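# Move foam block from desk to counter behind shelving

## Task

Pick up the small foam block that is on the desk and set it down on the counter located behind the shelving. The block must rest there on its own at the end, not held up or pinned by the robot. The robot must not tip over or finish leaning.

## Robot and tools

ROBOT. A Hello Robot Stretch 3 with a single arm: a two-wheel differential base (0.33 m long, 0.34 m wide), a lift that moves the arm up and down a mast, and a telescoping arm that reaches out to the robot's right side. There is no sideways drive, so to shift the gripper forward or back you drive the base. Turning on the spot pivots about the point midway between the drive wheels, 0.05 m behind the front edge. With the arm fully in and the wrist folded, a turn sweeps a radius of 0.28 m; an unfolded, level gripper reaches beyond that.

FRAMES. Base frame: origin on the floor between the drive wheels, x forward, y left, z up. hand_pose is reported in it, located where the closed fingertips meet; with all wrist joints at zero its x axis points up, y back toward the mast, z toward the rear. Odometry frame is the base frame at the scene's start; heading is positive leftward, range -3.142 to 3.142.

execute_actions. Argument actions is a list with zero or one action; an empty list only reports state and images. Optional cameras: a list of names from head_camera, nav_camera, wrist_camera, all (omitted or null gives all, [] gives none). An action may contain base, joints, or both, plus optional contact_limits; its motions start at once and may finish at different times.
- base: exactly one key. translate_m is a relative drive in metres from the base's last reported position, forward positive, -1 to 1. rotate_rad is a relative turn in radians, left (counter-clockwise from above) positive, -3.2 to 3.2.
- joints: absolute targets keyed by name, each a single number: lift_m 0 to 1.1 (arm height on mast); arm_m 0 to 0.52 (extension); wrist_yaw_rad -1.345 to 4.42 (0 along the arm, positive toward the robot's front, 3.0 folded over base); wrist_pitch_rad -1.57 to 0.451 (0 level, negative tips fingers down); wrist_roll_rad -2.911 to 2.911 (0 fingers side by side); gripper_m -0.089 to 0.179 (larger is wider; actual fingertip gap is about 0.007 less when nearly shut and 0.025 less fully open, zero below 0.007); head_pan_rad -3.953 to 1.73 (0 forward, positive left, -1.57 looks along the arm); head_tilt_rad -1.53 to 0.419 (negative looks down). Done tolerances: lifts/arm/gripper ±0.004, wrist yaw/roll and head ±0.02, pitch ±0.05.
- contact_limits: only arm_m, a motor effort percent 1 to 100 at which the arm's motion halts (contact_stop); use negative sense when retracting. Lower is softer but too low halts immediately. The result line contact_limits shows the active, default and maximum values.
Unknown keys or out-of-range numbers reject the whole call with no motion. Anything left out of an action may keep pushing toward its earlier target unseen. No action runs over 15 s. If a result reports a stop, remaining calls in that reply are skipped.

wait: seconds 0 to 10; commands nothing and returns state and images. zoom_image: camera plus region [x0, y0, x1, y1] in pixels of that camera's latest full image, at most 504 by 504. finished_scene: pass the current scene number; irreversible, and the result tells whether the goal held and gives the next task.

RESULT LINES. base_status and joint_status: how each motion ended (done, off_target meaning it stopped short and may still push, contact_stop, time_out, torque_fault). After the last three the old target is dropped. on_its_own covers what was not commanded; its held at is a target, not a position. motor_effort is percent of maximum, positive toward higher values, bracket value is the peak (noisy, with fixed per-motor bias up to half the reading); positive wheel effort pushes forward. lidar_m: 12 ranges in metres, 30-degree sectors, first straight ahead then counter-clockwise (4th left, 7th behind, 10th right), plane 0.17 m high, 0.15 to 12 m, '-' nothing seen; misses tabletops, glass, thin legs, and is partly blocked by the robot when the lift is low. wrist_depth_mm (45 to 1000) and head_depth_mm (280 to 4000, image sideways): 7x7 grids of median depth, top left first. base_odometry counts wheel turns, so slip looks like travel; turned_by_wheels and turned_by_imu give turning since last result; base_tilt in degrees (forward/right positive) has a fixed offset up to about 4. Camera calibration lines follow OpenCV conventions, T_world_to_cam mapping base frame to camera; changes appear in results.

SPEED. The base goes fast (0.30 m/s, 1.9 rad/s) only when stowed: lift_m under 0.30, arm_m under 0.03, wrist_yaw_rad over 2.54; otherwise 0.10 m/s and 0.63 rad/s.

GRIPPING. Close to a value below the object's width; lower squeezes harder but the stall guard may ease off, so resend a different value to squeeze again. Open at least 0.02 above the value where contact occurred to release. Neither reading nor done proves a hold; check the cameras.

CAUTIONS. Fold or unfold the wrist only with lift_m 0.32 to 0.95, wrist_pitch_rad -0.4 and roll near 0; once folded the lift may drop to 0.25. With yaw below -0.4 keep pitch at -0.5 or lower. Arm and lift halt and go slack on firm contact; a slack lift may sink under load or be pushed up by closing fingers on a surface. Base, wrist and head have no such stop and keep pushing; wrist servos can torque-fault for 10 s. Pushing on something solid with the gripper above about 0.45 m, a repeat push after a contact stop, driving while gripping or pressing something fixed, or snagging furniture (worst in reverse) can tip the robot. If tilted, reverse the last move in small steps, free the gripper, and lower lift_m to about 0.2. Avoid drops, slams, hard hits and heavy pushes. Loose objects may occasionally get nudged by something else. The simulation runs while you think, and the robot holds its last command meanwhile.

Each tool is called after "Call:" by a JSON object that holds its "api" and its "payload".

## Session

Call:
{"api": "execute_actions", "payload": {"actions": []}}

Scene clock: 0.00 s.
base_odometry: x=+0.000 y=+0.000 heading=+0.000 (m, m, rad; odometry frame)
turned_by_wheels: +0.000 (rad since the last result)
turned_by_imu: +0.000 (rad since the last result)
base_tilt: forward=-0.3 right=-0.4 (deg)
lidar_m: 1.40 1.24 1.08 1.00 0.82 0.81 0.90 1.42 1.14 1.68 1.92 2.84
head_depth_mm: 1799 2696 2931 2928 2924 2900 2189 / 1819 2704 2838 2750 2547 2531 2167 / 1835 2726 2047 2048 2087 2102 2049 / 1844 2420 1893 1881 1848 1835 1838 / 1855 1789 2015 1962 1533 1863 1582 / 1877 1526 1847 1385 1360 1821 1433 / 1809 1233 1657 1253 1239 1683 1361
base_status: not commanded
joint_positions: lift_m=+0.572 arm_m=+0.001 wrist_yaw_rad=+3.101 wrist_pitch_rad=-0.458 wrist_roll_rad=-0.017 gripper_m=+0.037 head_pan_rad=+0.007 head_tilt_rad=+0.006
joint_status: not commanded
motor_effort: left_wheel=+0 right_wheel=-1 lift_m=+33 arm_m=+1 wrist_yaw_rad=+0 wrist_pitch_rad=+7 wrist_roll_rad=+0 gripper_m=+0 head_pan_rad=+0 head_tilt_rad=+2 (%)
hand_pose: x=-0.0124 y=+0.0727 z=+0.5757 quat_wxyz=(+0.174, +0.686, +0.148, +0.691) (m; base frame)
wrist_depth_mm: 594 690 - - - - - / 621 729 - - - - - / 656 782 - - - - - / 684 831 - - - - - / 717 855 911 942 - 950 940 / 736 794 - 794 793 790 803 / 688 688 683 700 679 691 688
pictures: head_camera (sideways: a quarter turn clockwise sets it upright), nav_camera (sideways: a quarter turn counterclockwise sets it upright), wrist_camera
Images, in order (width x height): head_camera 896x504, nav_camera 672x504, wrist_camera 644x364.

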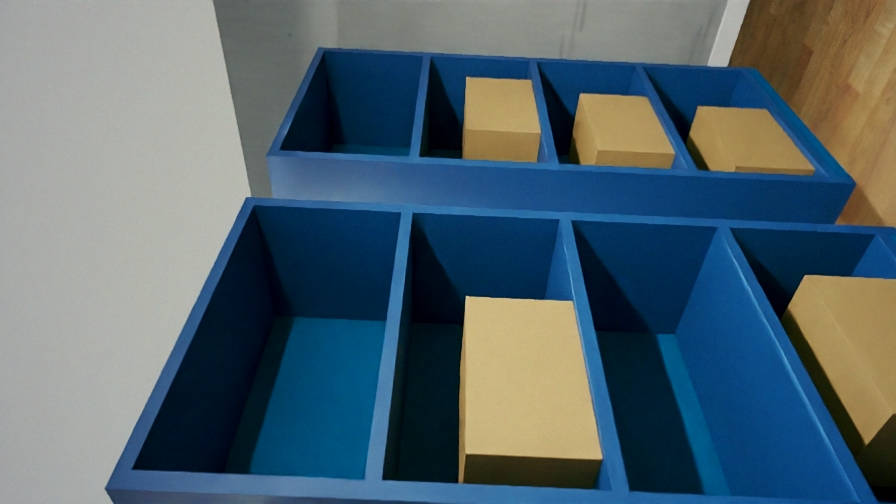

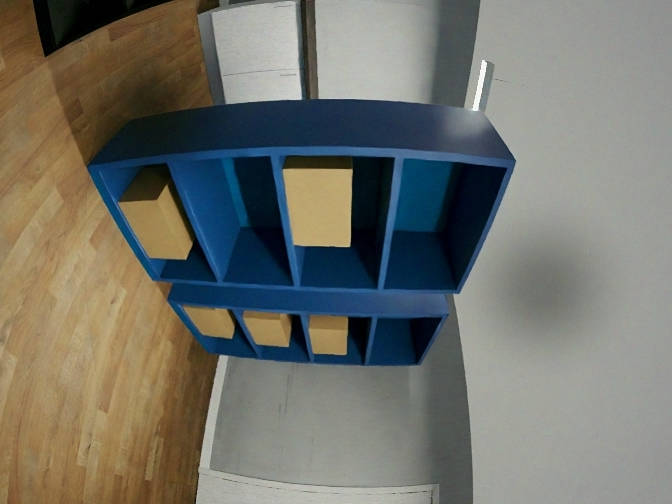

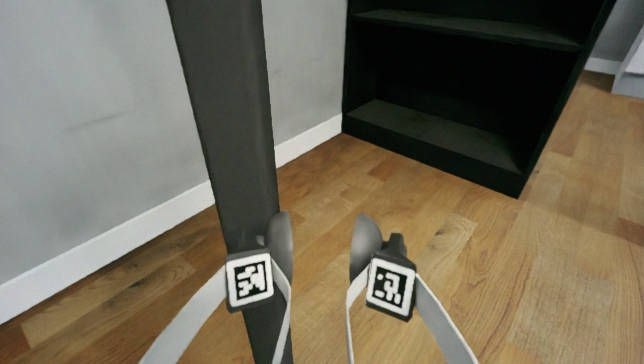

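Look around.

Call:
{"api": "execute_actions", "payload": {"actions": [{"joints":{"head_pan_rad":1.5,"head_tilt_rad":-0.5}}], "cameras": ["head_camera","nav_camera"]}}

Call:
{"api": "execute_actions", "payload": {"actions": [{"joints":{"head_pan_rad":-1.5,"head_tilt_rad":-0.5}}], "cameras": ["head_camera","nav_camera"]}}

Call:
{"api": "execute_actions", "payload": {"actions": [{"joints":{"head_pan_rad":-3.1,"head_tilt_rad":-0.5}}], "cameras": ["head_camera","nav_camera"]}}

Scene clock: 1.43 s.
base_odometry: x=+0.000 y=+0.000 heading=+0.000 (m, m, rad; odometry frame)
turned_by_wheels: +0.000 (rad since the last result)
turned_by_imu: +0.000 (rad since the last result)
base_tilt: forward=-0.2 right=-0.5 (deg)
lidar_m: 1.40 1.24 1.08 1.00 0.82 0.81 0.90 1.42 1.14 1.69 1.92 2.84
head_depth_mm: 1943 2320 1306 1420 1380 1442 1300 / 1581 1788 1404 1494 1652 1493 1287 / 1334 1425 1508 1573 1766 1546 1280 / 1150 1258 1377 1543 1730 1542 1275 / 1017 1107 1216 1358 1522 1531 1275 / 906 979 1067 1166 1294 1404 1260 / 820 876 951 1026 1120 1236 1248
base_status: not commanded
joint_positions: lift_m=+0.572 arm_m=+0.001 wrist_yaw_rad=+3.101 wrist_pitch_rad=-0.458 wrist_roll_rad=-0.017 gripper_m=+0.037 head_pan_rad=+1.493 head_tilt_rad=-0.493
joint_status: all done
motor_effort: left_wheel=+0(0) right_wheel=-1(1) lift_m=+33(33) arm_m=+1(1) wrist_yaw_rad=+0(0) wrist_pitch_rad=+8(7) wrist_roll_rad=+0(0) gripper_m=+0(0) head_pan_rad=+2(37) head_tilt_rad=-4(38) (%)
hand_pose: x=-0.0124 y=+0.0727 z=+0.5757 quat_wxyz=(+0.174, +0.686, +0.148, +0.691) (m; base frame)
wrist_depth_mm: 589 684 - - - - - / 621 722 - - - - - / 663 794 - - - - - / 679 836 - - - - - / 732 871 923 920 - 944 956 / 742 787 - 781 783 797 803 / 696 682 684 679 687 699 681
pictures: head_camera (sideways: a quarter turn clockwise sets it upright), nav_camera (sideways: a quarter turn counterclockwise sets it upright)
camera_calibration (this result's frames):
head_camera: T_world_to_cam=[[0.00922371, -0.479158, -0.87768, 1.16132], [-0.997329, 0.0591916, -0.0427959, 0.0682629], [0.0724573, 0.875731, -0.477332, 0.576089], [0, 0, 0, 1]] pos_world=[0.0156271, 0.0479146, 1.29717]
nav_camera: T_world_to_cam=[[0.025073, 0.50951, 0.860099, -1.07644], [0.997915, -0.0639393, 0.00878615, 0.0374492], [0.0594708, 0.858086, -0.510051, 0.613792], [0, 0, 0, 1]] pos_world=[-0.0468841, 0.0241673, 1.23859]
Images, in order (width x height): head_camera 896x504, nav_camera 672x504.

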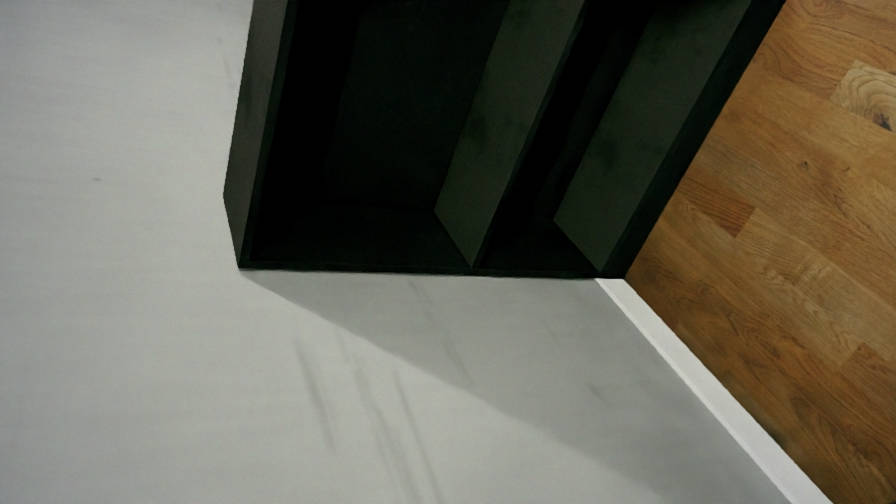

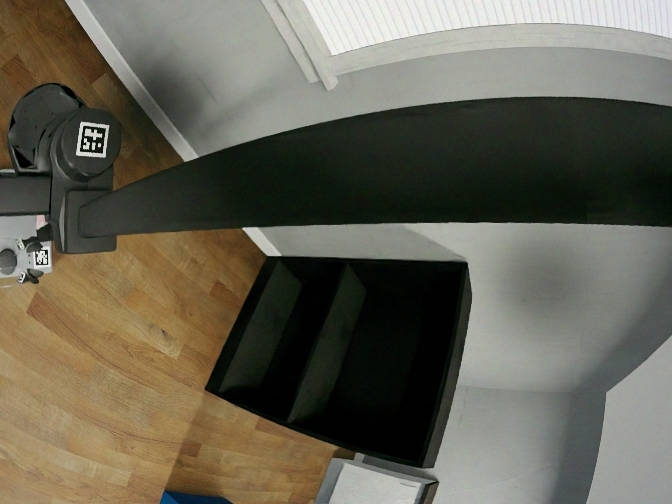

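Scene clock: 3.33 s.
base_odometry: x=+0.000 y=+0.000 heading=+0.000 (m, m, rad; odometry frame)
turned_by_wheels: +0.000 (rad since the last result)
turned_by_imu: +0.000 (rad since the last result)
base_tilt: forward=-0.3 right=-0.5 (deg)
lidar_m: 1.40 1.24 1.08 1.00 0.82 0.81 0.90 1.42 1.14 1.68 1.93 2.84
head_depth_mm: 1380 1487 1585 1235 973 1487 1295 / 1507 1627 1701 1224 1777 1564 1290 / 1650 1778 1819 1215 1981 1558 1280 / 1810 1972 1901 1308 1968 1540 1272 / 2020 2200 1879 2292 1951 1535 1266 / 2259 2503 1854 2273 1935 1525 1263 / 2567 2881 2997 2618 1926 1516 1261
base_status: not commanded
joint_positions: lift_m=+0.572 arm_m=+0.001 wrist_yaw_rad=+3.101 wrist_pitch_rad=-0.458 wrist_roll_rad=-0.017 gripper_m=+0.037 head_pan_rad=-1.493 head_tilt_rad=-0.494
joint_status: all done
motor_effort: left_wheel=+0(0) right_wheel=-1(0) lift_m=+34(34) arm_m=+1(1) wrist_yaw_rad=+0(0) wrist_pitch_rad=+8(7) wrist_roll_rad=+0(0) gripper_m=+0(0) head_pan_rad=-4(37) head_tilt_rad=-3(4) (%)
hand_pose: x=-0.0124 y=+0.0727 z=+0.5757 quat_wxyz=(+0.174, +0.686, +0.148, +0.691) (m; base frame)
wrist_depth_mm: 590 683 - - - - - / 620 740 - - - - - / 659 766 - - - - - / 691 825 - - - - - / 735 858 932 936 - 937 939 / 744 809 - 794 800 827 808 / 682 677 688 696 692 684 688
pictures: head_camera (sideways: a quarter turn clockwise sets it upright), nav_camera (sideways: a quarter turn counterclockwise sets it upright)
camera_calibration (this result's frames):
head_camera: T_world_to_cam=[[-0.083609, 0.472142, -0.877549, 1.16171], [0.994407, 0.0965608, -0.0427908, 0.0561065], [0.0645335, -0.876218, -0.477574, 0.576453], [0, 0, 0, 1]] pos_world=[0.00413633, -0.0488118, 1.29716]
nav_camera: T_world_to_cam=[[0.0544466, -0.507451, 0.859958, -1.07644], [-0.995725, -0.0919526, 0.00878227, 0.0496155], [0.0746188, -0.85676, -0.510288, 0.614009], [0, 0, 0, 1]] pos_world=[0.0621953, -0.0156205, 1.23858]
Images, in order (width x height): head_camera 896x504, nav_camera 672x504.

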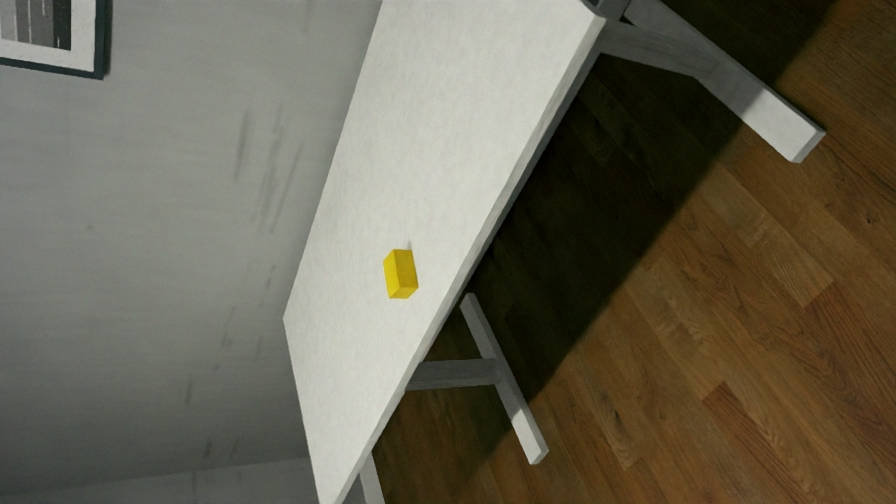

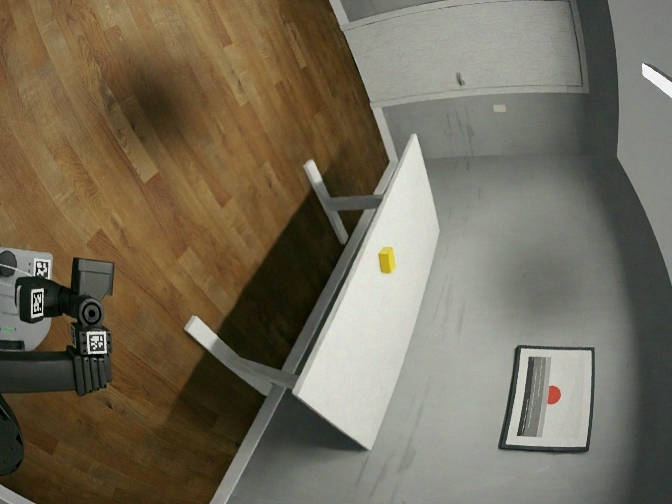

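Scene clock: 4.67 s.
base_odometry: x=+0.000 y=+0.000 heading=+0.000 (m, m, rad; odometry frame)
turned_by_wheels: +0.000 (rad since the last result)
turned_by_imu: +0.000 (rad since the last result)
base_tilt: forward=-0.1 right=-0.5 (deg)
lidar_m: 1.40 1.25 1.08 1.00 0.82 0.81 0.90 1.42 1.14 1.68 1.92 2.84
head_depth_mm: 716 765 816 875 957 1050 1149 / 770 827 890 950 1063 1171 1233 / 834 898 973 1056 1183 1327 1279 / 923 1001 1095 1211 1357 1457 1275 / 1016 1111 1234 1381 1564 1533 1269 / 1135 1254 1410 1607 1788 1536 1264 / 1281 1430 1604 1782 1868 1517 1257
base_status: not commanded
joint_positions: lift_m=+0.572 arm_m=+0.001 wrist_yaw_rad=+3.101 wrist_pitch_rad=-0.458 wrist_roll_rad=-0.017 gripper_m=+0.037 head_pan_rad=-3.093 head_tilt_rad=-0.494
joint_status: all done
motor_effort: left_wheel=+0(0) right_wheel=+0(1) lift_m=+33(33) arm_m=+1(1) wrist_yaw_rad=+0(0) wrist_pitch_rad=+7(8) wrist_roll_rad=+0(1) gripper_m=+0(0) head_pan_rad=-4(39) head_tilt_rad=-4(3) (%)
hand_pose: x=-0.0124 y=+0.0727 z=+0.5757 quat_wxyz=(+0.174, +0.686, +0.148, +0.691) (m; base frame)
wrist_depth_mm: 578 703 - - - - - / 610 720 - - - - - / 644 776 - - - - - / 685 848 - - - - - / 730 842 920 920 - 942 930 / 753 795 - 783 801 805 819 / 680 682 686 681 683 707 691
pictures: head_camera (sideways: a quarter turn clockwise sets it upright), nav_camera (sideways: a quarter turn counterclockwise sets it upright)
camera_calibration (this result's frames):
head_camera: T_world_to_cam=[[0.47441, 0.0697868, -0.877534, 1.15829], [0.0674813, -0.996803, -0.0427902, 0.06176], [-0.877714, -0.0389171, -0.477602, 0.582237], [0, 0, 0, 1]] pos_world=[-0.0426334, 0.00338831, 1.29716]
nav_camera: T_world_to_cam=[[-0.508852, -0.0396056, 0.859942, -1.07298], [-0.0628355, 0.997985, 0.00878183, 0.0439255], [-0.858558, -0.0495662, -0.510316, 0.619737], [0, 0, 0, 1]] pos_world=[-0.0111499, -0.0556151, 1.23858]
Images, in order (width x height): head_camera 896x504, nav_camera 672x504.

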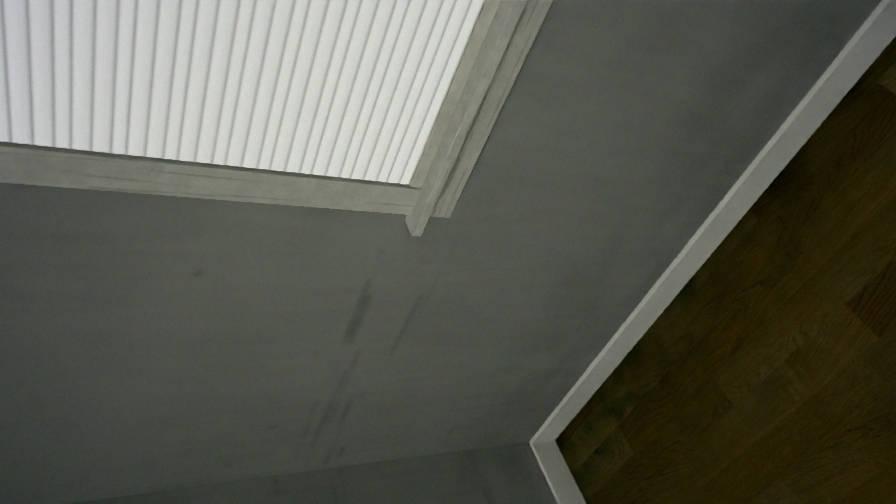

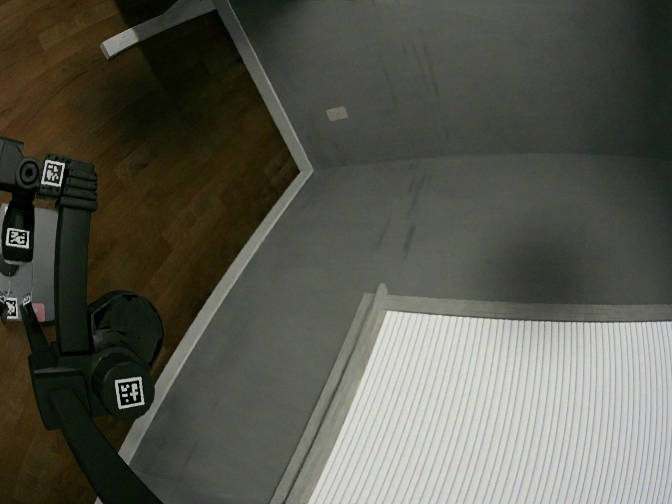

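Call:
{"api": "execute_actions", "payload": {"actions": [{"base":{"rotate_rad":-0.99},"joints":{"head_pan_rad":-1.0,"head_tilt_rad":-0.6,"lift_m":0.9}}], "cameras": []}}

Call:
{"api": "execute_actions", "payload": {"actions": [{"base":{"translate_m":0.88}}], "cameras": []}}

Call:
{"api": "execute_actions", "payload": {"actions": [{"base":{"rotate_rad":0.32},"joints":{"head_pan_rad":-1.57,"head_tilt_rad":-0.7,"wrist_yaw_rad":0,"wrist_pitch_rad":-0.4,"gripper_m":0.15}}]}}

Scene clock: 8.90 s.
base_odometry: x=+0.000 y=+0.000 heading=-0.990 (m, m, rad; odometry frame)
turned_by_wheels: -0.990 (rad since the last result)
turned_by_imu: -0.978 (rad since the last result)
base_tilt: forward=-0.2 right=-0.5 (deg)
lidar_m: 2.88 2.35 1.40 1.24 1.08 0.96 0.82 0.81 0.92 1.52 1.14 1.73
head_depth_mm: 1213 1338 1484 1670 1796 1453 - / 1247 1376 1529 1728 1782 1486 - / 1286 1414 1572 1787 1778 1443 1242 / 1319 1461 1449 1787 1710 1430 1209 / 1357 1509 1423 1052 1704 1386 1203 / 1396 1561 1410 1090 1737 1417 1201 / 1441 1608 1397 1132 1738 1409 1193
base_status: done
joint_positions: lift_m=+0.900 arm_m=+0.001 wrist_yaw_rad=+3.101 wrist_pitch_rad=-0.459 wrist_roll_rad=-0.017 gripper_m=+0.037 head_pan_rad=-1.007 head_tilt_rad=-0.593
joint_status: all done
motor_effort: left_wheel=+5(11) right_wheel=-4(5) lift_m=+39(40) arm_m=+1(1) wrist_yaw_rad=+0(0) wrist_pitch_rad=+8(8) wrist_roll_rad=+0(0) gripper_m=+0(0) head_pan_rad=+2(39) head_tilt_rad=-5(18) (%)
hand_pose: x=-0.0124 y=+0.0726 z=+0.9035 quat_wxyz=(+0.174, +0.686, +0.148, +0.691) (m; base frame)
wrist_depth_mm: - - - - - - - / - - - - - - - / - - - - - - - / - - - - - - - / - - - - - - - / - - - - - - - / - - - - - - -
pictures: none
No camera images: the call's "cameras" was empty. Leave "cameras" out to get every camera's image.

Scene clock: 18.67 s.
base_odometry: x=+0.483 y=-0.736 heading=-0.990 (m, m, rad; odometry frame)
turned_by_wheels: +0.000 (rad since the last result)
turned_by_imu: +0.003 (rad since the last result)
base_tilt: forward=-0.3 right=-0.5 (deg)
lidar_m: 2.09 2.09 1.61 1.35 1.35 1.58 1.66 1.65 1.49 0.93 1.27 1.11
head_depth_mm: 1006 1105 1228 1039 797 700 - / 1032 1137 1253 1032 790 698 - / 1064 1166 1293 1023 751 1363 1243 / 1092 1213 1316 1011 781 1391 1207 / 1126 1252 1350 1009 776 1417 1204 / 1160 1299 1391 997 794 1425 1199 / 1201 1340 1386 992 820 1415 1193
base_status: done
joint_positions: lift_m=+0.900 arm_m=+0.001 wrist_yaw_rad=+3.101 wrist_pitch_rad=-0.459 wrist_roll_rad=-0.017 gripper_m=+0.037 head_pan_rad=-1.007 head_tilt_rad=-0.593
joint_status: not commanded
motor_effort: left_wheel=+4(11) right_wheel=-3(3) lift_m=+39(38) arm_m=+1(1) wrist_yaw_rad=-2(0) wrist_pitch_rad=+7(8) wrist_roll_rad=+0(0) gripper_m=+0(0) head_pan_rad=+4(4) head_tilt_rad=-5(5) (%)
hand_pose: x=-0.0124 y=+0.0726 z=+0.9035 quat_wxyz=(+0.174, +0.686, +0.148, +0.691) (m; base frame)
wrist_depth_mm: - - - - - - - / - - - - - - - / - - - - - - - / - - - - - - - / - - - - - - - / - - - - - - - / - - - - - - -
pictures: none
No camera images: the call's "cameras" was empty. Leave "cameras" out to get every camera's image.

Scene clock: 21.23 s.
base_odometry: x=+0.483 y=-0.736 heading=-0.670 (m, m, rad; odometry frame)
turned_by_wheels: +0.320 (rad since the last result)
turned_by_imu: +0.315 (rad since the last result)
base_tilt: forward=-0.2 right=-0.5 (deg)
lidar_m: 2.09 1.87 1.39 1.35 2.05 1.70 1.65 1.73 0.93 1.27 1.11 1.85
head_depth_mm: 1047 1174 1201 901 746 - - / 1049 1184 1186 896 765 - - / 1059 1188 1181 890 779 - - / 1063 1202 1168 884 769 - 1156 / 1072 1211 1161 876 772 1344 1153 / 1074 1213 1143 871 766 1344 1146 / 1079 1225 1140 866 763 1330 1145
base_status: done
joint_positions: lift_m=+0.900 arm_m=+0.001 wrist_yaw_rad=+0.002 wrist_pitch_rad=-0.421 wrist_roll_rad=-0.017 gripper_m=+0.150 head_pan_rad=-1.563 head_tilt_rad=-0.691
joint_status: all done
motor_effort: left_wheel=-5(8) right_wheel=+3(6) lift_m=+38(39) arm_m=+0(1) wrist_yaw_rad=-2(4) wrist_pitch_rad=+12(14) wrist_roll_rad=+0(0) gripper_m=+0(93) head_pan_rad=-4(29) head_tilt_rad=-5(18) (%)
hand_pose: x=-0.0211 y=-0.3703 z=+0.9118 quat_wxyz=(+0.698, +0.150, -0.685, -0.146) (m; base frame)
wrist_depth_mm: 966 921 923 895 882 848 839 / - - - 962 933 916 904 / 699 721 711 729 753 746 - / 548 533 537 550 555 563 567 / 432 456 440 432 446 451 449 / 390 - 378 369 371 - 379 / - - - - - - -
pictures: head_camera (sideways: a quarter turn clockwise sets it upright), nav_camera (sideways: a quarter turn counterclockwise sets it upright), wrist_camera
camera_calibration (this result's frames):
head_camera: T_world_to_cam=[[-0.0516349, 0.639755, -0.766843, 1.01718], [0.998664, 0.034718, -0.0382801, 0.0501978], [0.00213338, -0.767794, -0.640693, 0.789052], [0, 0, 0, 1]] pos_world=[0.000707818, -0.0466579, 1.28748]
nav_camera: T_world_to_cam=[[0.0200388, -0.668844, 0.743133, -0.923929], [-0.999708, -0.0234469, 0.00585449, 0.0534533], [0.0135084, -0.743033, -0.669118, 0.821009], [0, 0, 0, 1]] pos_world=[0.0608617, -0.00667461, 1.23564]
wrist_camera: T_world_to_cam=[[-0.998228, -0.0461468, 0.0375567, -0.0710263], [-0.056753, 0.548981, -0.833906, 0.997801], [0.0178641, -0.83456, -0.550628, 0.359514], [0, 0, 0, 1]] pos_world=[-0.0206947, -0.251016, 1.0327]
Images, in order (width x height): head_camera 896x504, nav_camera 672x504, wrist_camera 644x364.

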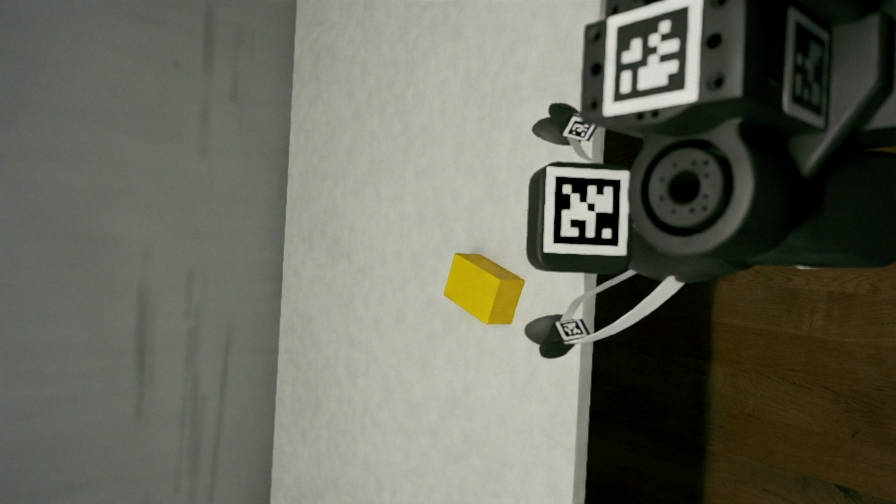

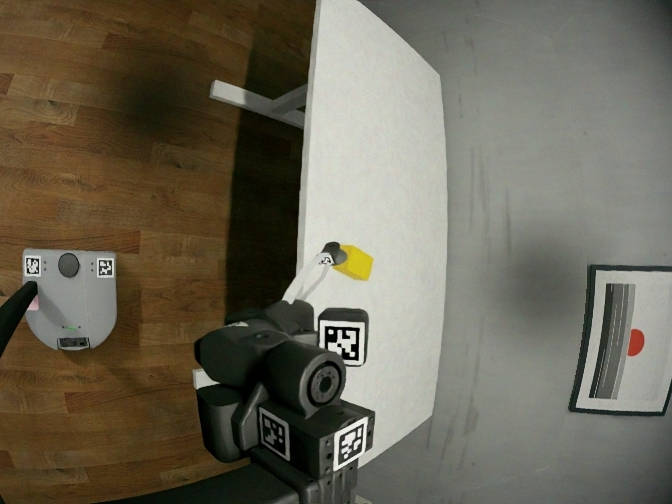

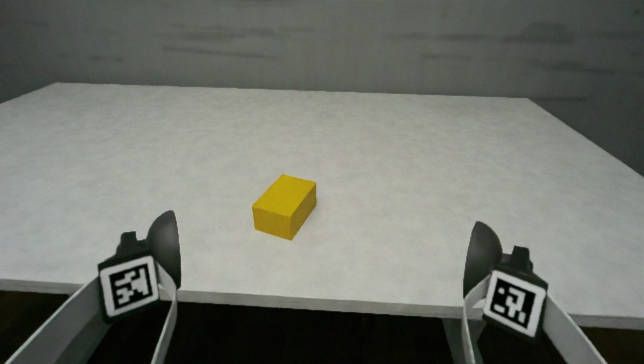

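Call:
{"api": "execute_actions", "payload": {"actions": [{"base":{"translate_m":0.065},"joints":{"arm_m":0.2,"lift_m":0.78}}], "cameras": ["head_camera","wrist_camera"]}}

Scene clock: 24.17 s.
base_odometry: x=+0.534 y=-0.776 heading=-0.670 (m, m, rad; odometry frame)
turned_by_wheels: +0.000 (rad since the last result)
turned_by_imu: +0.000 (rad since the last result)
base_tilt: forward=-0.3 right=-0.4 (deg)
lidar_m: 2.02 1.86 1.39 1.35 2.04 1.77 1.72 1.75 0.96 1.27 1.07 1.85
head_depth_mm: 1040 1179 1201 905 766 - - / 1050 1187 1190 927 - 1349 1168 / 1057 1194 1180 921 - 1349 1162 / 1062 1200 1169 916 773 1349 1160 / 1065 1206 1153 881 758 1347 1155 / 1076 1212 1145 871 768 1336 1150 / 1081 1225 1140 864 761 1335 1144
base_status: done
joint_positions: lift_m=+0.780 arm_m=+0.200 wrist_yaw_rad=+0.001 wrist_pitch_rad=-0.420 wrist_roll_rad=-0.017 gripper_m=+0.150 head_pan_rad=-1.563 head_tilt_rad=-0.691
joint_status: all done
motor_effort: left_wheel=-4(7) right_wheel=+2(6) lift_m=+27(33) arm_m=+3(3) wrist_yaw_rad=-1(3) wrist_pitch_rad=+13(12) wrist_roll_rad=+1(0) gripper_m=+0(0) head_pan_rad=-4(4) head_tilt_rad=-5(5) (%)
hand_pose: x=-0.0214 y=-0.5688 z=+0.7923 quat_wxyz=(+0.698, +0.149, -0.685, -0.146) (m; base frame)
wrist_depth_mm: 769 768 738 738 717 705 690 / 644 664 661 683 671 694 709 / 438 441 449 460 456 459 464 / 336 336 341 340 343 345 347 / 269 282 271 209 276 282 279 / 228 - 226 190 230 - 232 / 191 194 195 195 197 192 198
pictures: head_camera (sideways: a quarter turn clockwise sets it upright), wrist_camera
camera_calibration (this result's frames):
head_camera: T_world_to_cam=[[-0.0514731, 0.639834, -0.766788, 1.01711], [0.998672, 0.0344681, -0.0382778, 0.0501947], [0.00193828, -0.76774, -0.640759, 0.789139], [0, 0, 0, 1]] pos_world=[0.000695978, -0.0466553, 1.28747]
wrist_camera: T_world_to_cam=[[-0.998286, -0.0448731, 0.0375754, -0.0752715], [-0.056061, 0.5487, -0.834138, 1.00715], [0.0168127, -0.834814, -0.550275, 0.127659], [0, 0, 0, 1]] pos_world=[-0.0208266, -0.449431, 0.913181]
Images, in order (width x height): head_camera 896x504, wrist_camera 644x364.

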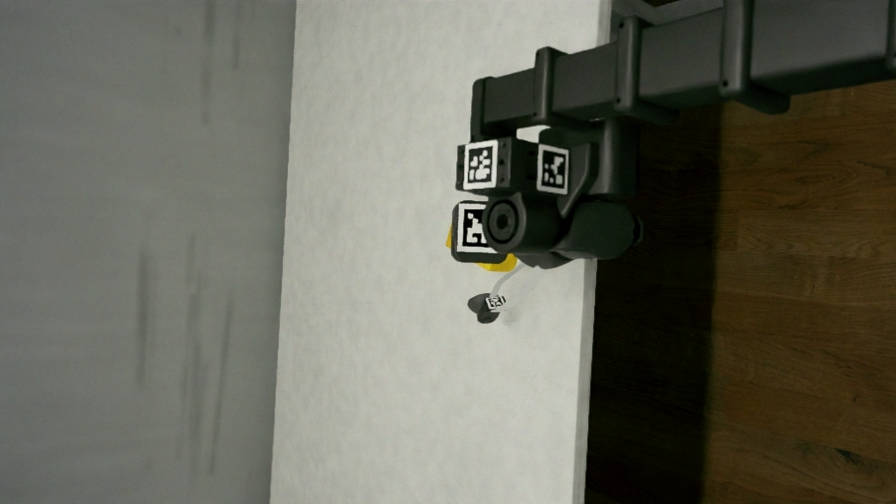

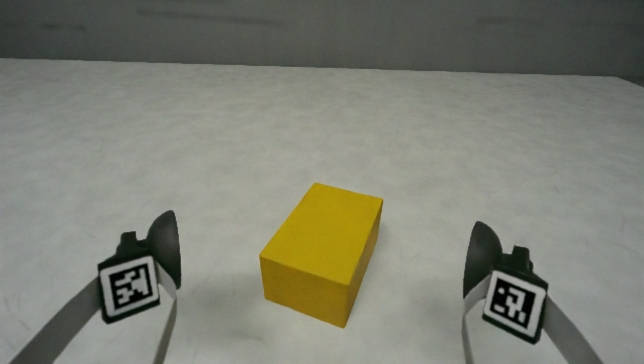

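Call:
{"api": "execute_actions", "payload": {"actions": [{"joints":{"arm_m":0.24,"lift_m":0.733}}], "cameras": ["wrist_camera"]}}

Scene clock: 25.63 s.
base_odometry: x=+0.534 y=-0.776 heading=-0.670 (m, m, rad; odometry frame)
turned_by_wheels: +0.000 (rad since the last result)
turned_by_imu: +0.000 (rad since the last result)
base_tilt: forward=-0.3 right=-0.4 (deg)
lidar_m: 2.02 1.87 1.39 1.35 2.04 1.77 1.72 1.75 0.96 1.27 1.07 1.86
head_depth_mm: 1048 1177 1200 901 767 1362 - / 1048 1183 1187 926 - - 1145 / 1055 1196 1177 923 - 1358 1164 / 1058 1202 1167 914 763 1347 1161 / 1068 1206 1156 881 759 1339 1154 / 1073 1216 1142 872 766 1339 1150 / 1079 1226 1134 864 764 1332 1148
base_status: not commanded
joint_positions: lift_m=+0.733 arm_m=+0.240 wrist_yaw_rad=+0.001 wrist_pitch_rad=-0.420 wrist_roll_rad=-0.017 gripper_m=+0.150 head_pan_rad=-1.563 head_tilt_rad=-0.691
joint_status: all done
motor_effort: left_wheel=-5(4) right_wheel=+2(2) lift_m=+27(27) arm_m=+3(3) wrist_yaw_rad=-1(1) wrist_pitch_rad=+12(12) wrist_roll_rad=+1(0) gripper_m=+0(0) head_pan_rad=-3(2) head_tilt_rad=-5(5) (%)
hand_pose: x=-0.0214 y=-0.6088 z=+0.7454 quat_wxyz=(+0.698, +0.149, -0.685, -0.146) (m; base frame)
wrist_depth_mm: 716 712 706 700 678 662 655 / 486 490 500 514 523 525 547 / 332 337 342 342 344 349 351 / 253 254 258 178 259 262 264 / 203 213 196 143 200 213 211 / 174 - 161 127 173 - 175 / - 146 147 142 148 146 151
pictures: wrist_camera
camera_calibration (this result's frames):
wrist_camera: T_world_to_cam=[[-0.998286, -0.0448669, 0.0375827, -0.0753041], [-0.0560609, 0.548563, -0.834228, 0.989921], [0.0168128, -0.834905, -0.550138, 0.0682507], [0, 0, 0, 1]] pos_world=[-0.0208266, -0.48943, 0.866197]
Images, in order (width x height): wrist_camera 644x364.

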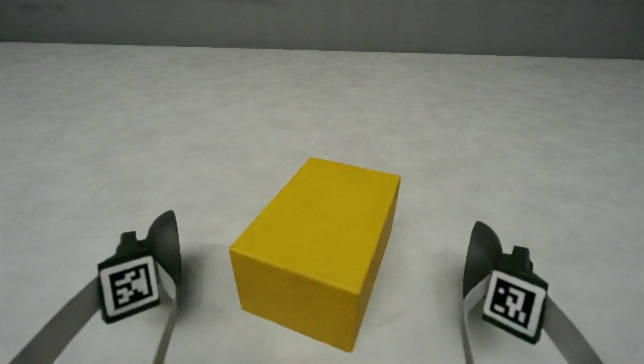

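Slightly further, then close.

Call:
{"api": "execute_actions", "payload": {"actions": [{"joints":{"arm_m":0.262,"lift_m":0.725}}], "cameras": []}}

Call:
{"api": "execute_actions", "payload": {"actions": [{"joints":{"gripper_m":0.02}}], "cameras": []}}

Call:
{"api": "execute_actions", "payload": {"actions": [{"joints":{"lift_m":0.9,"arm_m":0.0,"head_pan_rad":0.6,"head_tilt_rad":-0.4}}]}}

Scene clock: 26.80 s.
base_odometry: x=+0.534 y=-0.776 heading=-0.670 (m, m, rad; odometry frame)
turned_by_wheels: +0.000 (rad since the last result)
turned_by_imu: +0.000 (rad since the last result)
base_tilt: forward=-0.3 right=-0.4 (deg)
lidar_m: 2.02 1.86 1.39 1.35 2.04 1.77 1.72 1.75 0.96 1.27 1.07 1.86
head_depth_mm: 1045 1177 1196 902 766 1371 - / 1056 1184 1186 928 - - 1156 / 1057 1195 1173 924 1500 1353 1163 / 1064 1197 1173 913 1478 1352 1159 / 1070 1214 1159 878 770 1343 1152 / 1075 1220 1149 869 767 1340 1147 / 1078 1225 1139 866 762 1330 1149
base_status: not commanded
joint_positions: lift_m=+0.725 arm_m=+0.262 wrist_yaw_rad=+0.001 wrist_pitch_rad=-0.418 wrist_roll_rad=-0.017 gripper_m=+0.150 head_pan_rad=-1.563 head_tilt_rad=-0.691
joint_status: all done
motor_effort: left_wheel=-4(4) right_wheel=+2(2) lift_m=+27(28) arm_m=+3(3) wrist_yaw_rad=-1(2) wrist_pitch_rad=+10(12) wrist_roll_rad=+0(0) gripper_m=-1(0) head_pan_rad=-3(3) head_tilt_rad=-5(5) (%)
hand_pose: x=-0.0214 y=-0.6311 z=+0.7380 quat_wxyz=(+0.698, +0.148, -0.685, -0.145) (m; base frame)
wrist_depth_mm: 714 680 677 664 657 640 630 / 467 472 484 491 493 501 511 / 316 319 325 328 331 332 340 / 241 241 244 164 248 249 252 / 194 201 187 132 183 202 199 / 167 - 116 111 159 - 166 / - 139 132 103 141 138 142
pictures: none
No camera images: the call's "cameras" was empty. Leave "cameras" out to get every camera's image.

Scene clock: 28.60 s.
base_odometry: x=+0.534 y=-0.776 heading=-0.670 (m, m, rad; odometry frame)
turned_by_wheels: +0.000 (rad since the last result)
turned_by_imu: +0.000 (rad since the last result)
base_tilt: forward=-0.2 right=-0.4 (deg)
lidar_m: 2.02 1.86 1.39 1.35 2.04 1.77 1.72 1.75 0.96 1.27 1.07 1.86
head_depth_mm: 1045 1178 1199 904 767 1369 - / 1053 1184 1189 926 - - 1155 / 1059 1191 1181 923 1500 1350 1168 / 1058 1204 1168 911 1484 1349 1159 / 1070 1207 1159 880 770 1345 1158 / 1077 1214 1142 873 767 1337 1148 / 1080 1224 1133 863 763 1326 1147
base_status: not commanded
joint_positions: lift_m=+0.725 arm_m=+0.262 wrist_yaw_rad=+0.006 wrist_pitch_rad=-0.407 wrist_roll_rad=-0.017 gripper_m=+0.022 head_pan_rad=-1.563 head_tilt_rad=-0.691
joint_status: all done
motor_effort: left_wheel=-3(4) right_wheel=+0(2) lift_m=+26(26) arm_m=+3(3) wrist_yaw_rad=-8(8) wrist_pitch_rad=+4(10) wrist_roll_rad=+0(0) gripper_m=-32(100) head_pan_rad=-3(4) head_tilt_rad=-5(5) (%)
hand_pose: x=-0.0201 y=-0.6325 z=+0.7405 quat_wxyz=(+0.699, +0.146, -0.686, -0.140) (m; base frame)
wrist_depth_mm: 696 691 689 661 663 647 620 / 493 499 510 516 527 533 540 / 326 333 333 336 342 347 348 / 245 248 251 178 254 257 259 / 197 198 210 135 144 204 205 / 164 167 116 112 117 170 169 / 141 142 135 113 139 144 144
pictures: none
No camera images: the call's "cameras" was empty. Leave "cameras" out to get every camera's image.

Scene clock: 31.73 s.
base_odometry: x=+0.534 y=-0.776 heading=-0.670 (m, m, rad; odometry frame)
turned_by_wheels: +0.000 (rad since the last result)
turned_by_imu: -0.001 (rad since the last result)
base_tilt: forward=-0.2 right=-0.5 (deg)
lidar_m: 2.02 1.85 1.39 1.35 2.04 1.77 1.72 1.75 0.96 1.27 1.07 1.86
head_depth_mm: 1757 1861 1986 2115 2172 1709 1372 / 1885 2001 2123 2277 2242 1690 1357 / 2011 2148 2299 2483 2210 1674 1353 / 2074 2262 2462 2653 2189 1664 1345 / 1927 2014 2201 2421 2161 1664 1341 / 1965 1712 1796 1913 1977 1647 1331 / 1810 1723 1701 1727 1831 1634 1327
base_status: not commanded
joint_positions: lift_m=+0.900 arm_m=+0.002 wrist_yaw_rad=+0.001 wrist_pitch_rad=-0.416 wrist_roll_rad=-0.017 gripper_m=+0.036 head_pan_rad=+0.593 head_tilt_rad=-0.409
joint_status: all done
joint sent to its limit — the command would take arm_m past its lower limit, so that joint was sent only as far as its limit.
on_its_own: gripper_m is held at +0.037, not at your +0.020, by its stall guard, which is still easing
motor_effort: left_wheel=-3(4) right_wheel=+2(2) lift_m=+40(39) arm_m=-1(1) wrist_yaw_rad=-1(8) wrist_pitch_rad=+9(9) wrist_roll_rad=+1(0) gripper_m=-2(32) head_pan_rad=+3(40) head_tilt_rad=+5(31) (%)
hand_pose: x=-0.0214 y=-0.3712 z=+0.9129 quat_wxyz=(+0.698, +0.148, -0.686, -0.145) (m; base frame)
wrist_depth_mm: 965 935 917 882 878 851 833 / - - - 971 955 930 922 / 719 727 741 731 736 753 947 / 540 547 552 177 562 573 565 / 437 438 456 135 148 453 455 / 388 378 116 113 113 375 378 / - - - 114 - - -
pictures: head_camera (sideways: a quarter turn clockwise sets it upright), nav_camera (sideways: a quarter turn counterclockwise sets it upright), wrist_camera
camera_calibration (this result's frames):
head_camera: T_world_to_cam=[[-0.306466, -0.262603, -0.914942, 1.21185], [-0.570615, 0.820026, -0.0442296, 0.0675312], [0.761891, 0.508524, -0.401155, 0.472759], [0, 0, 0, 1]] pos_world=[0.0497352, 0.0224496, 1.30141]
nav_camera: T_world_to_cam=[[0.352699, 0.255377, 0.900214, -1.13077], [0.569665, -0.821817, 0.00994491, 0.038552], [0.742351, 0.509313, -0.435333, 0.512405], [0, 0, 0, 1]] pos_world=[-0.00352586, 0.0594794, 1.24061]
wrist_camera: T_world_to_cam=[[-0.998291, -0.0445898, 0.0377725, -0.0710332], [-0.0559956, 0.544967, -0.836586, 1.00012], [0.0167184, -0.837271, -0.546532, 0.354634], [0, 0, 0, 1]] pos_world=[-0.0208386, -0.251273, 1.03318]
Images, in order (width x height): head_camera 896x504, nav_camera 672x504, wrist_camera 644x364.

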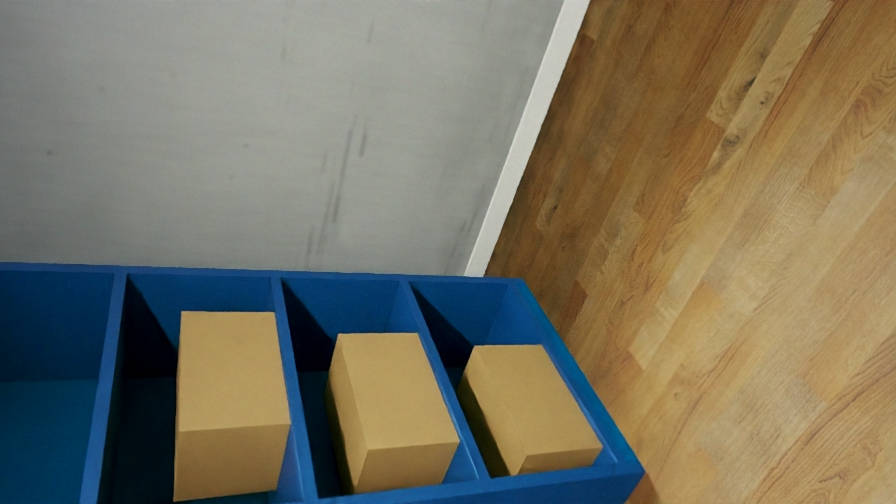

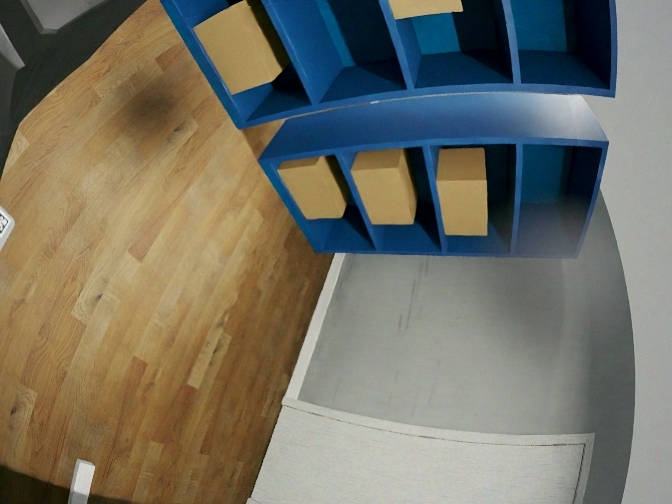

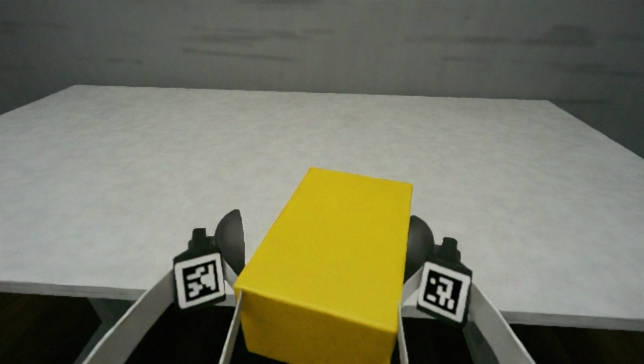

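Call:
{"api": "execute_actions", "payload": {"actions": [{"joints":{"wrist_yaw_rad":3.0,"wrist_pitch_rad":-0.4}}], "cameras": []}}

Call:
{"api": "execute_actions", "payload": {"actions": [{"base":{"rotate_rad":2.24},"joints":{"lift_m":0.28,"head_pan_rad":-0.7,"head_tilt_rad":-0.4}}], "cameras": []}}

Call:
{"api": "execute_actions", "payload": {"actions": [{"base":{"translate_m":1.0}}]}}

Scene clock: 34.47 s.
base_odometry: x=+0.534 y=-0.776 heading=-0.670 (m, m, rad; odometry frame)
turned_by_wheels: +0.000 (rad since the last result)
turned_by_imu: -0.001 (rad since the last result)
base_tilt: forward=-0.2 right=-0.6 (deg)
lidar_m: 2.02 1.86 1.39 1.35 2.05 1.77 1.72 1.75 0.96 1.27 1.07 1.86
head_depth_mm: 1746 1861 1989 2109 2162 1699 1368 / 1867 1983 2137 2290 2234 1693 1361 / 1996 2129 2294 2487 2200 1686 1355 / 2069 2272 2457 2648 2200 1670 1349 / 1923 2037 2191 2405 2186 1655 1348 / 1960 1728 1808 1901 1967 1652 1334 / 1813 1716 1713 1730 1829 1636 1322
base_status: not commanded
joint_positions: lift_m=+0.900 arm_m=+0.002 wrist_yaw_rad=+2.998 wrist_pitch_rad=-0.416 wrist_roll_rad=-0.017 gripper_m=+0.042 head_pan_rad=+0.593 head_tilt_rad=-0.409
joint_status: all done
on_its_own: gripper_m is held at +0.040, not at your +0.020, by its stall guard, which is not easing now
motor_effort: left_wheel=-3(4) right_wheel=+2(2) lift_m=+39(39) arm_m=-1(1) wrist_yaw_rad=+2(4) wrist_pitch_rad=+9(9) wrist_roll_rad=+0(0) gripper_m=-22(23) head_pan_rad=+3(2) head_tilt_rad=+5(5) (%)
hand_pose: x=+0.0109 y=+0.0759 z=+0.9129 quat_wxyz=(+0.195, +0.694, +0.098, +0.686) (m; base frame)
wrist_depth_mm: - - - - - - - / - - - - - - - / - - - - - - - / - - - 179 - - - / - - - 136 147 - - / - - 114 112 113 - - / - - 555 113 - - -
pictures: none
No camera images: the call's "cameras" was empty. Leave "cameras" out to get every camera's image.

Scene clock: 40.93 s.
base_odometry: x=+0.534 y=-0.776 heading=+1.570 (m, m, rad; odometry frame)
turned_by_wheels: +2.240 (rad since the last result)
turned_by_imu: +2.210 (rad since the last result)
base_tilt: forward=-0.2 right=-0.4 (deg)
lidar_m: 1.61 1.73 1.72 1.55 0.96 1.27 1.07 2.03 2.02 1.66 1.36 1.35
head_depth_mm: 1466 1599 1524 1637 1615 1688 1372 / 1472 1589 1679 1846 1656 1694 1364 / 1476 1565 1307 1848 1635 1685 1356 / 1468 1280 1312 1836 1652 1670 1350 / 1461 1502 1376 1757 1885 1648 1338 / 1233 1312 2909 2771 2069 1649 1333 / 3011 3229 3494 3085 2160 1636 1330
base_status: done
joint_positions: lift_m=+0.280 arm_m=+0.002 wrist_yaw_rad=+2.998 wrist_pitch_rad=-0.416 wrist_roll_rad=-0.017 gripper_m=+0.042 head_pan_rad=-0.693 head_tilt_rad=-0.408
joint_status: all done
on_its_own: gripper_m is held at +0.040, not at your +0.020, by its stall guard, which is not easing now
motor_effort: left_wheel=-4(11) right_wheel=+3(6) lift_m=+28(33) arm_m=-1(1) wrist_yaw_rad=+1(2) wrist_pitch_rad=+10(10) wrist_roll_rad=+0(0) gripper_m=-23(22) head_pan_rad=-4(38) head_tilt_rad=+5(5) (%)
hand_pose: x=+0.0108 y=+0.0758 z=+0.2932 quat_wxyz=(+0.195, +0.694, +0.098, +0.686) (m; base frame)
wrist_depth_mm: 923 - - - - - - / - - - - - - - / 944 941 899 956 - - - / 719 713 718 179 745 736 753 / 574 570 591 135 148 595 595 / 480 499 114 113 113 490 495 / 428 - 124 113 400 429 426
pictures: none
No camera images: the call's "cameras" was empty. Leave "cameras" out to get every camera's image.

Scene clock: 45.93 s.
base_odometry: x=+0.535 y=+0.224 heading=+1.570 (m, m, rad; odometry frame)
turned_by_wheels: +0.000 (rad since the last result)
turned_by_imu: +0.004 (rad since the last result)
base_tilt: forward=-0.3 right=-0.5 (deg)
lidar_m: 0.63 1.08 1.07 1.19 1.90 1.59 2.07 2.70 1.35 0.85 0.67 0.63
head_depth_mm: 2300 2498 2153 1016 985 960 937 / 2328 2481 2160 2305 2231 1583 1287 / 2314 2496 2152 2309 2210 1683 1355 / 2323 2495 2201 2343 2198 1668 1350 / 2327 2510 2742 2907 2179 1654 1338 / 2331 2509 2734 2914 2171 1594 1267 / 2355 2547 2693 746 769 795 878
base_status: done
joint_positions: lift_m=+0.280 arm_m=+0.002 wrist_yaw_rad=+2.999 wrist_pitch_rad=-0.416 wrist_roll_rad=-0.017 gripper_m=+0.042 head_pan_rad=-0.693 head_tilt_rad=-0.408
joint_status: not commanded
on_its_own: gripper_m is held at +0.040, not at your +0.020, by its stall guard, which is not easing now
motor_effort: left_wheel=-4(11) right_wheel=+3(9) lift_m=+28(28) arm_m=-1(1) wrist_yaw_rad=+2(2) wrist_pitch_rad=+10(9) wrist_roll_rad=+1(1) gripper_m=-22(22) head_pan_rad=-5(4) head_tilt_rad=+5(5) (%)
hand_pose: x=+0.0107 y=+0.0758 z=+0.2932 quat_wxyz=(+0.195, +0.694, +0.098, +0.686) (m; base frame)
wrist_depth_mm: - - - - - 880 752 / - - - - - 933 783 / 950 919 979 977 - 940 858 / 719 714 717 179 732 750 736 / 579 573 591 135 148 595 605 / 475 496 114 113 113 489 494 / 423 - 124 113 405 424 423
pictures: head_camera (sideways: a quarter turn clockwise sets it upright), nav_camera (sideways: a quarter turn counterclockwise sets it upright), wrist_camera
camera_calibration (this result's frames):
head_camera: T_world_to_cam=[[-0.33762, 0.219856, -0.915246, 1.21244], [0.62661, 0.778077, -0.044241, 0.060243], [0.702405, -0.588439, -0.400458, 0.472215], [0, 0, 0, 1]] pos_world=[0.0399095, -0.0355663, 1.30145]
nav_camera: T_world_to_cam=[[0.343689, -0.266264, 0.900545, -1.13114], [-0.628576, -0.777685, 0.00995499, 0.0458481], [0.69769, -0.569482, -0.434648, 0.511786], [0, 0, 0, 1]] pos_world=[0.0605119, 0.0259261, 1.24064]
wrist_camera: T_world_to_cam=[[0.994442, -0.0982777, 0.0377664, -0.0128774], [-0.0223749, -0.547787, -0.836318, 0.322321], [0.102879, 0.830825, -0.546942, 0.262422], [0, 0, 0, 1]] pos_world=[-0.00698007, -0.0427288, 0.413579]
Images, in order (width x height): head_camera 896x504, nav_camera 672x504, wrist_camera 644x364.

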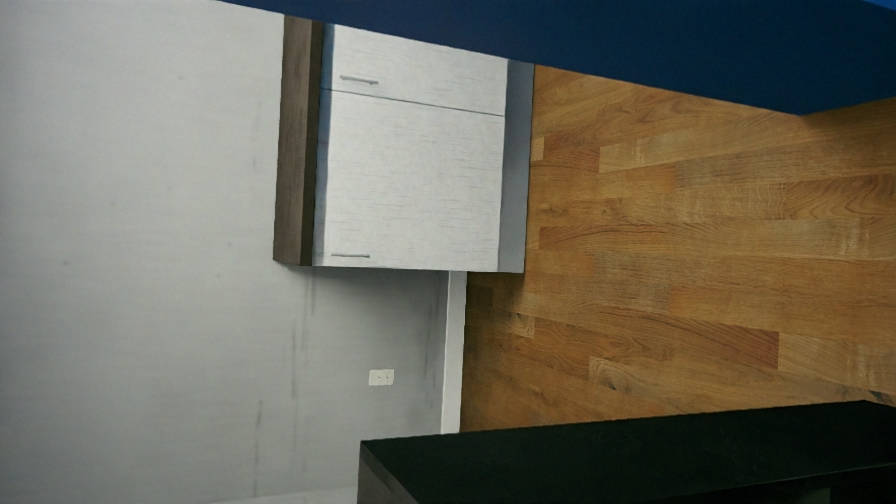

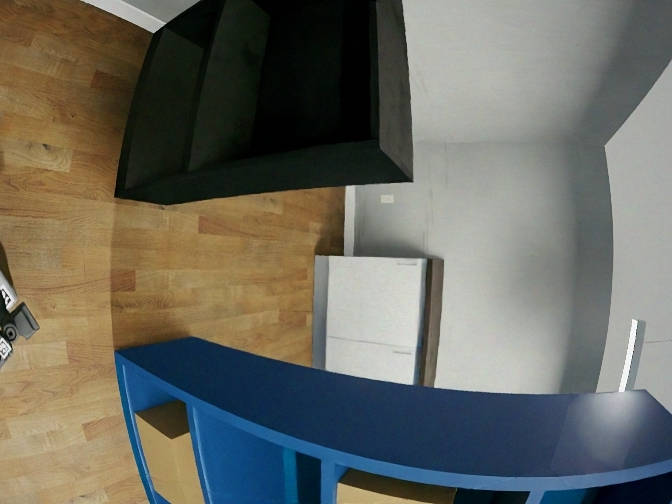

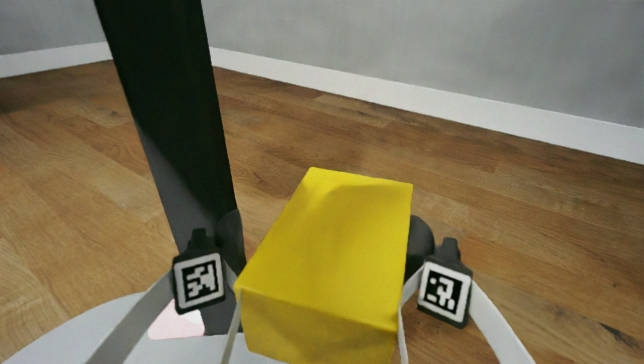

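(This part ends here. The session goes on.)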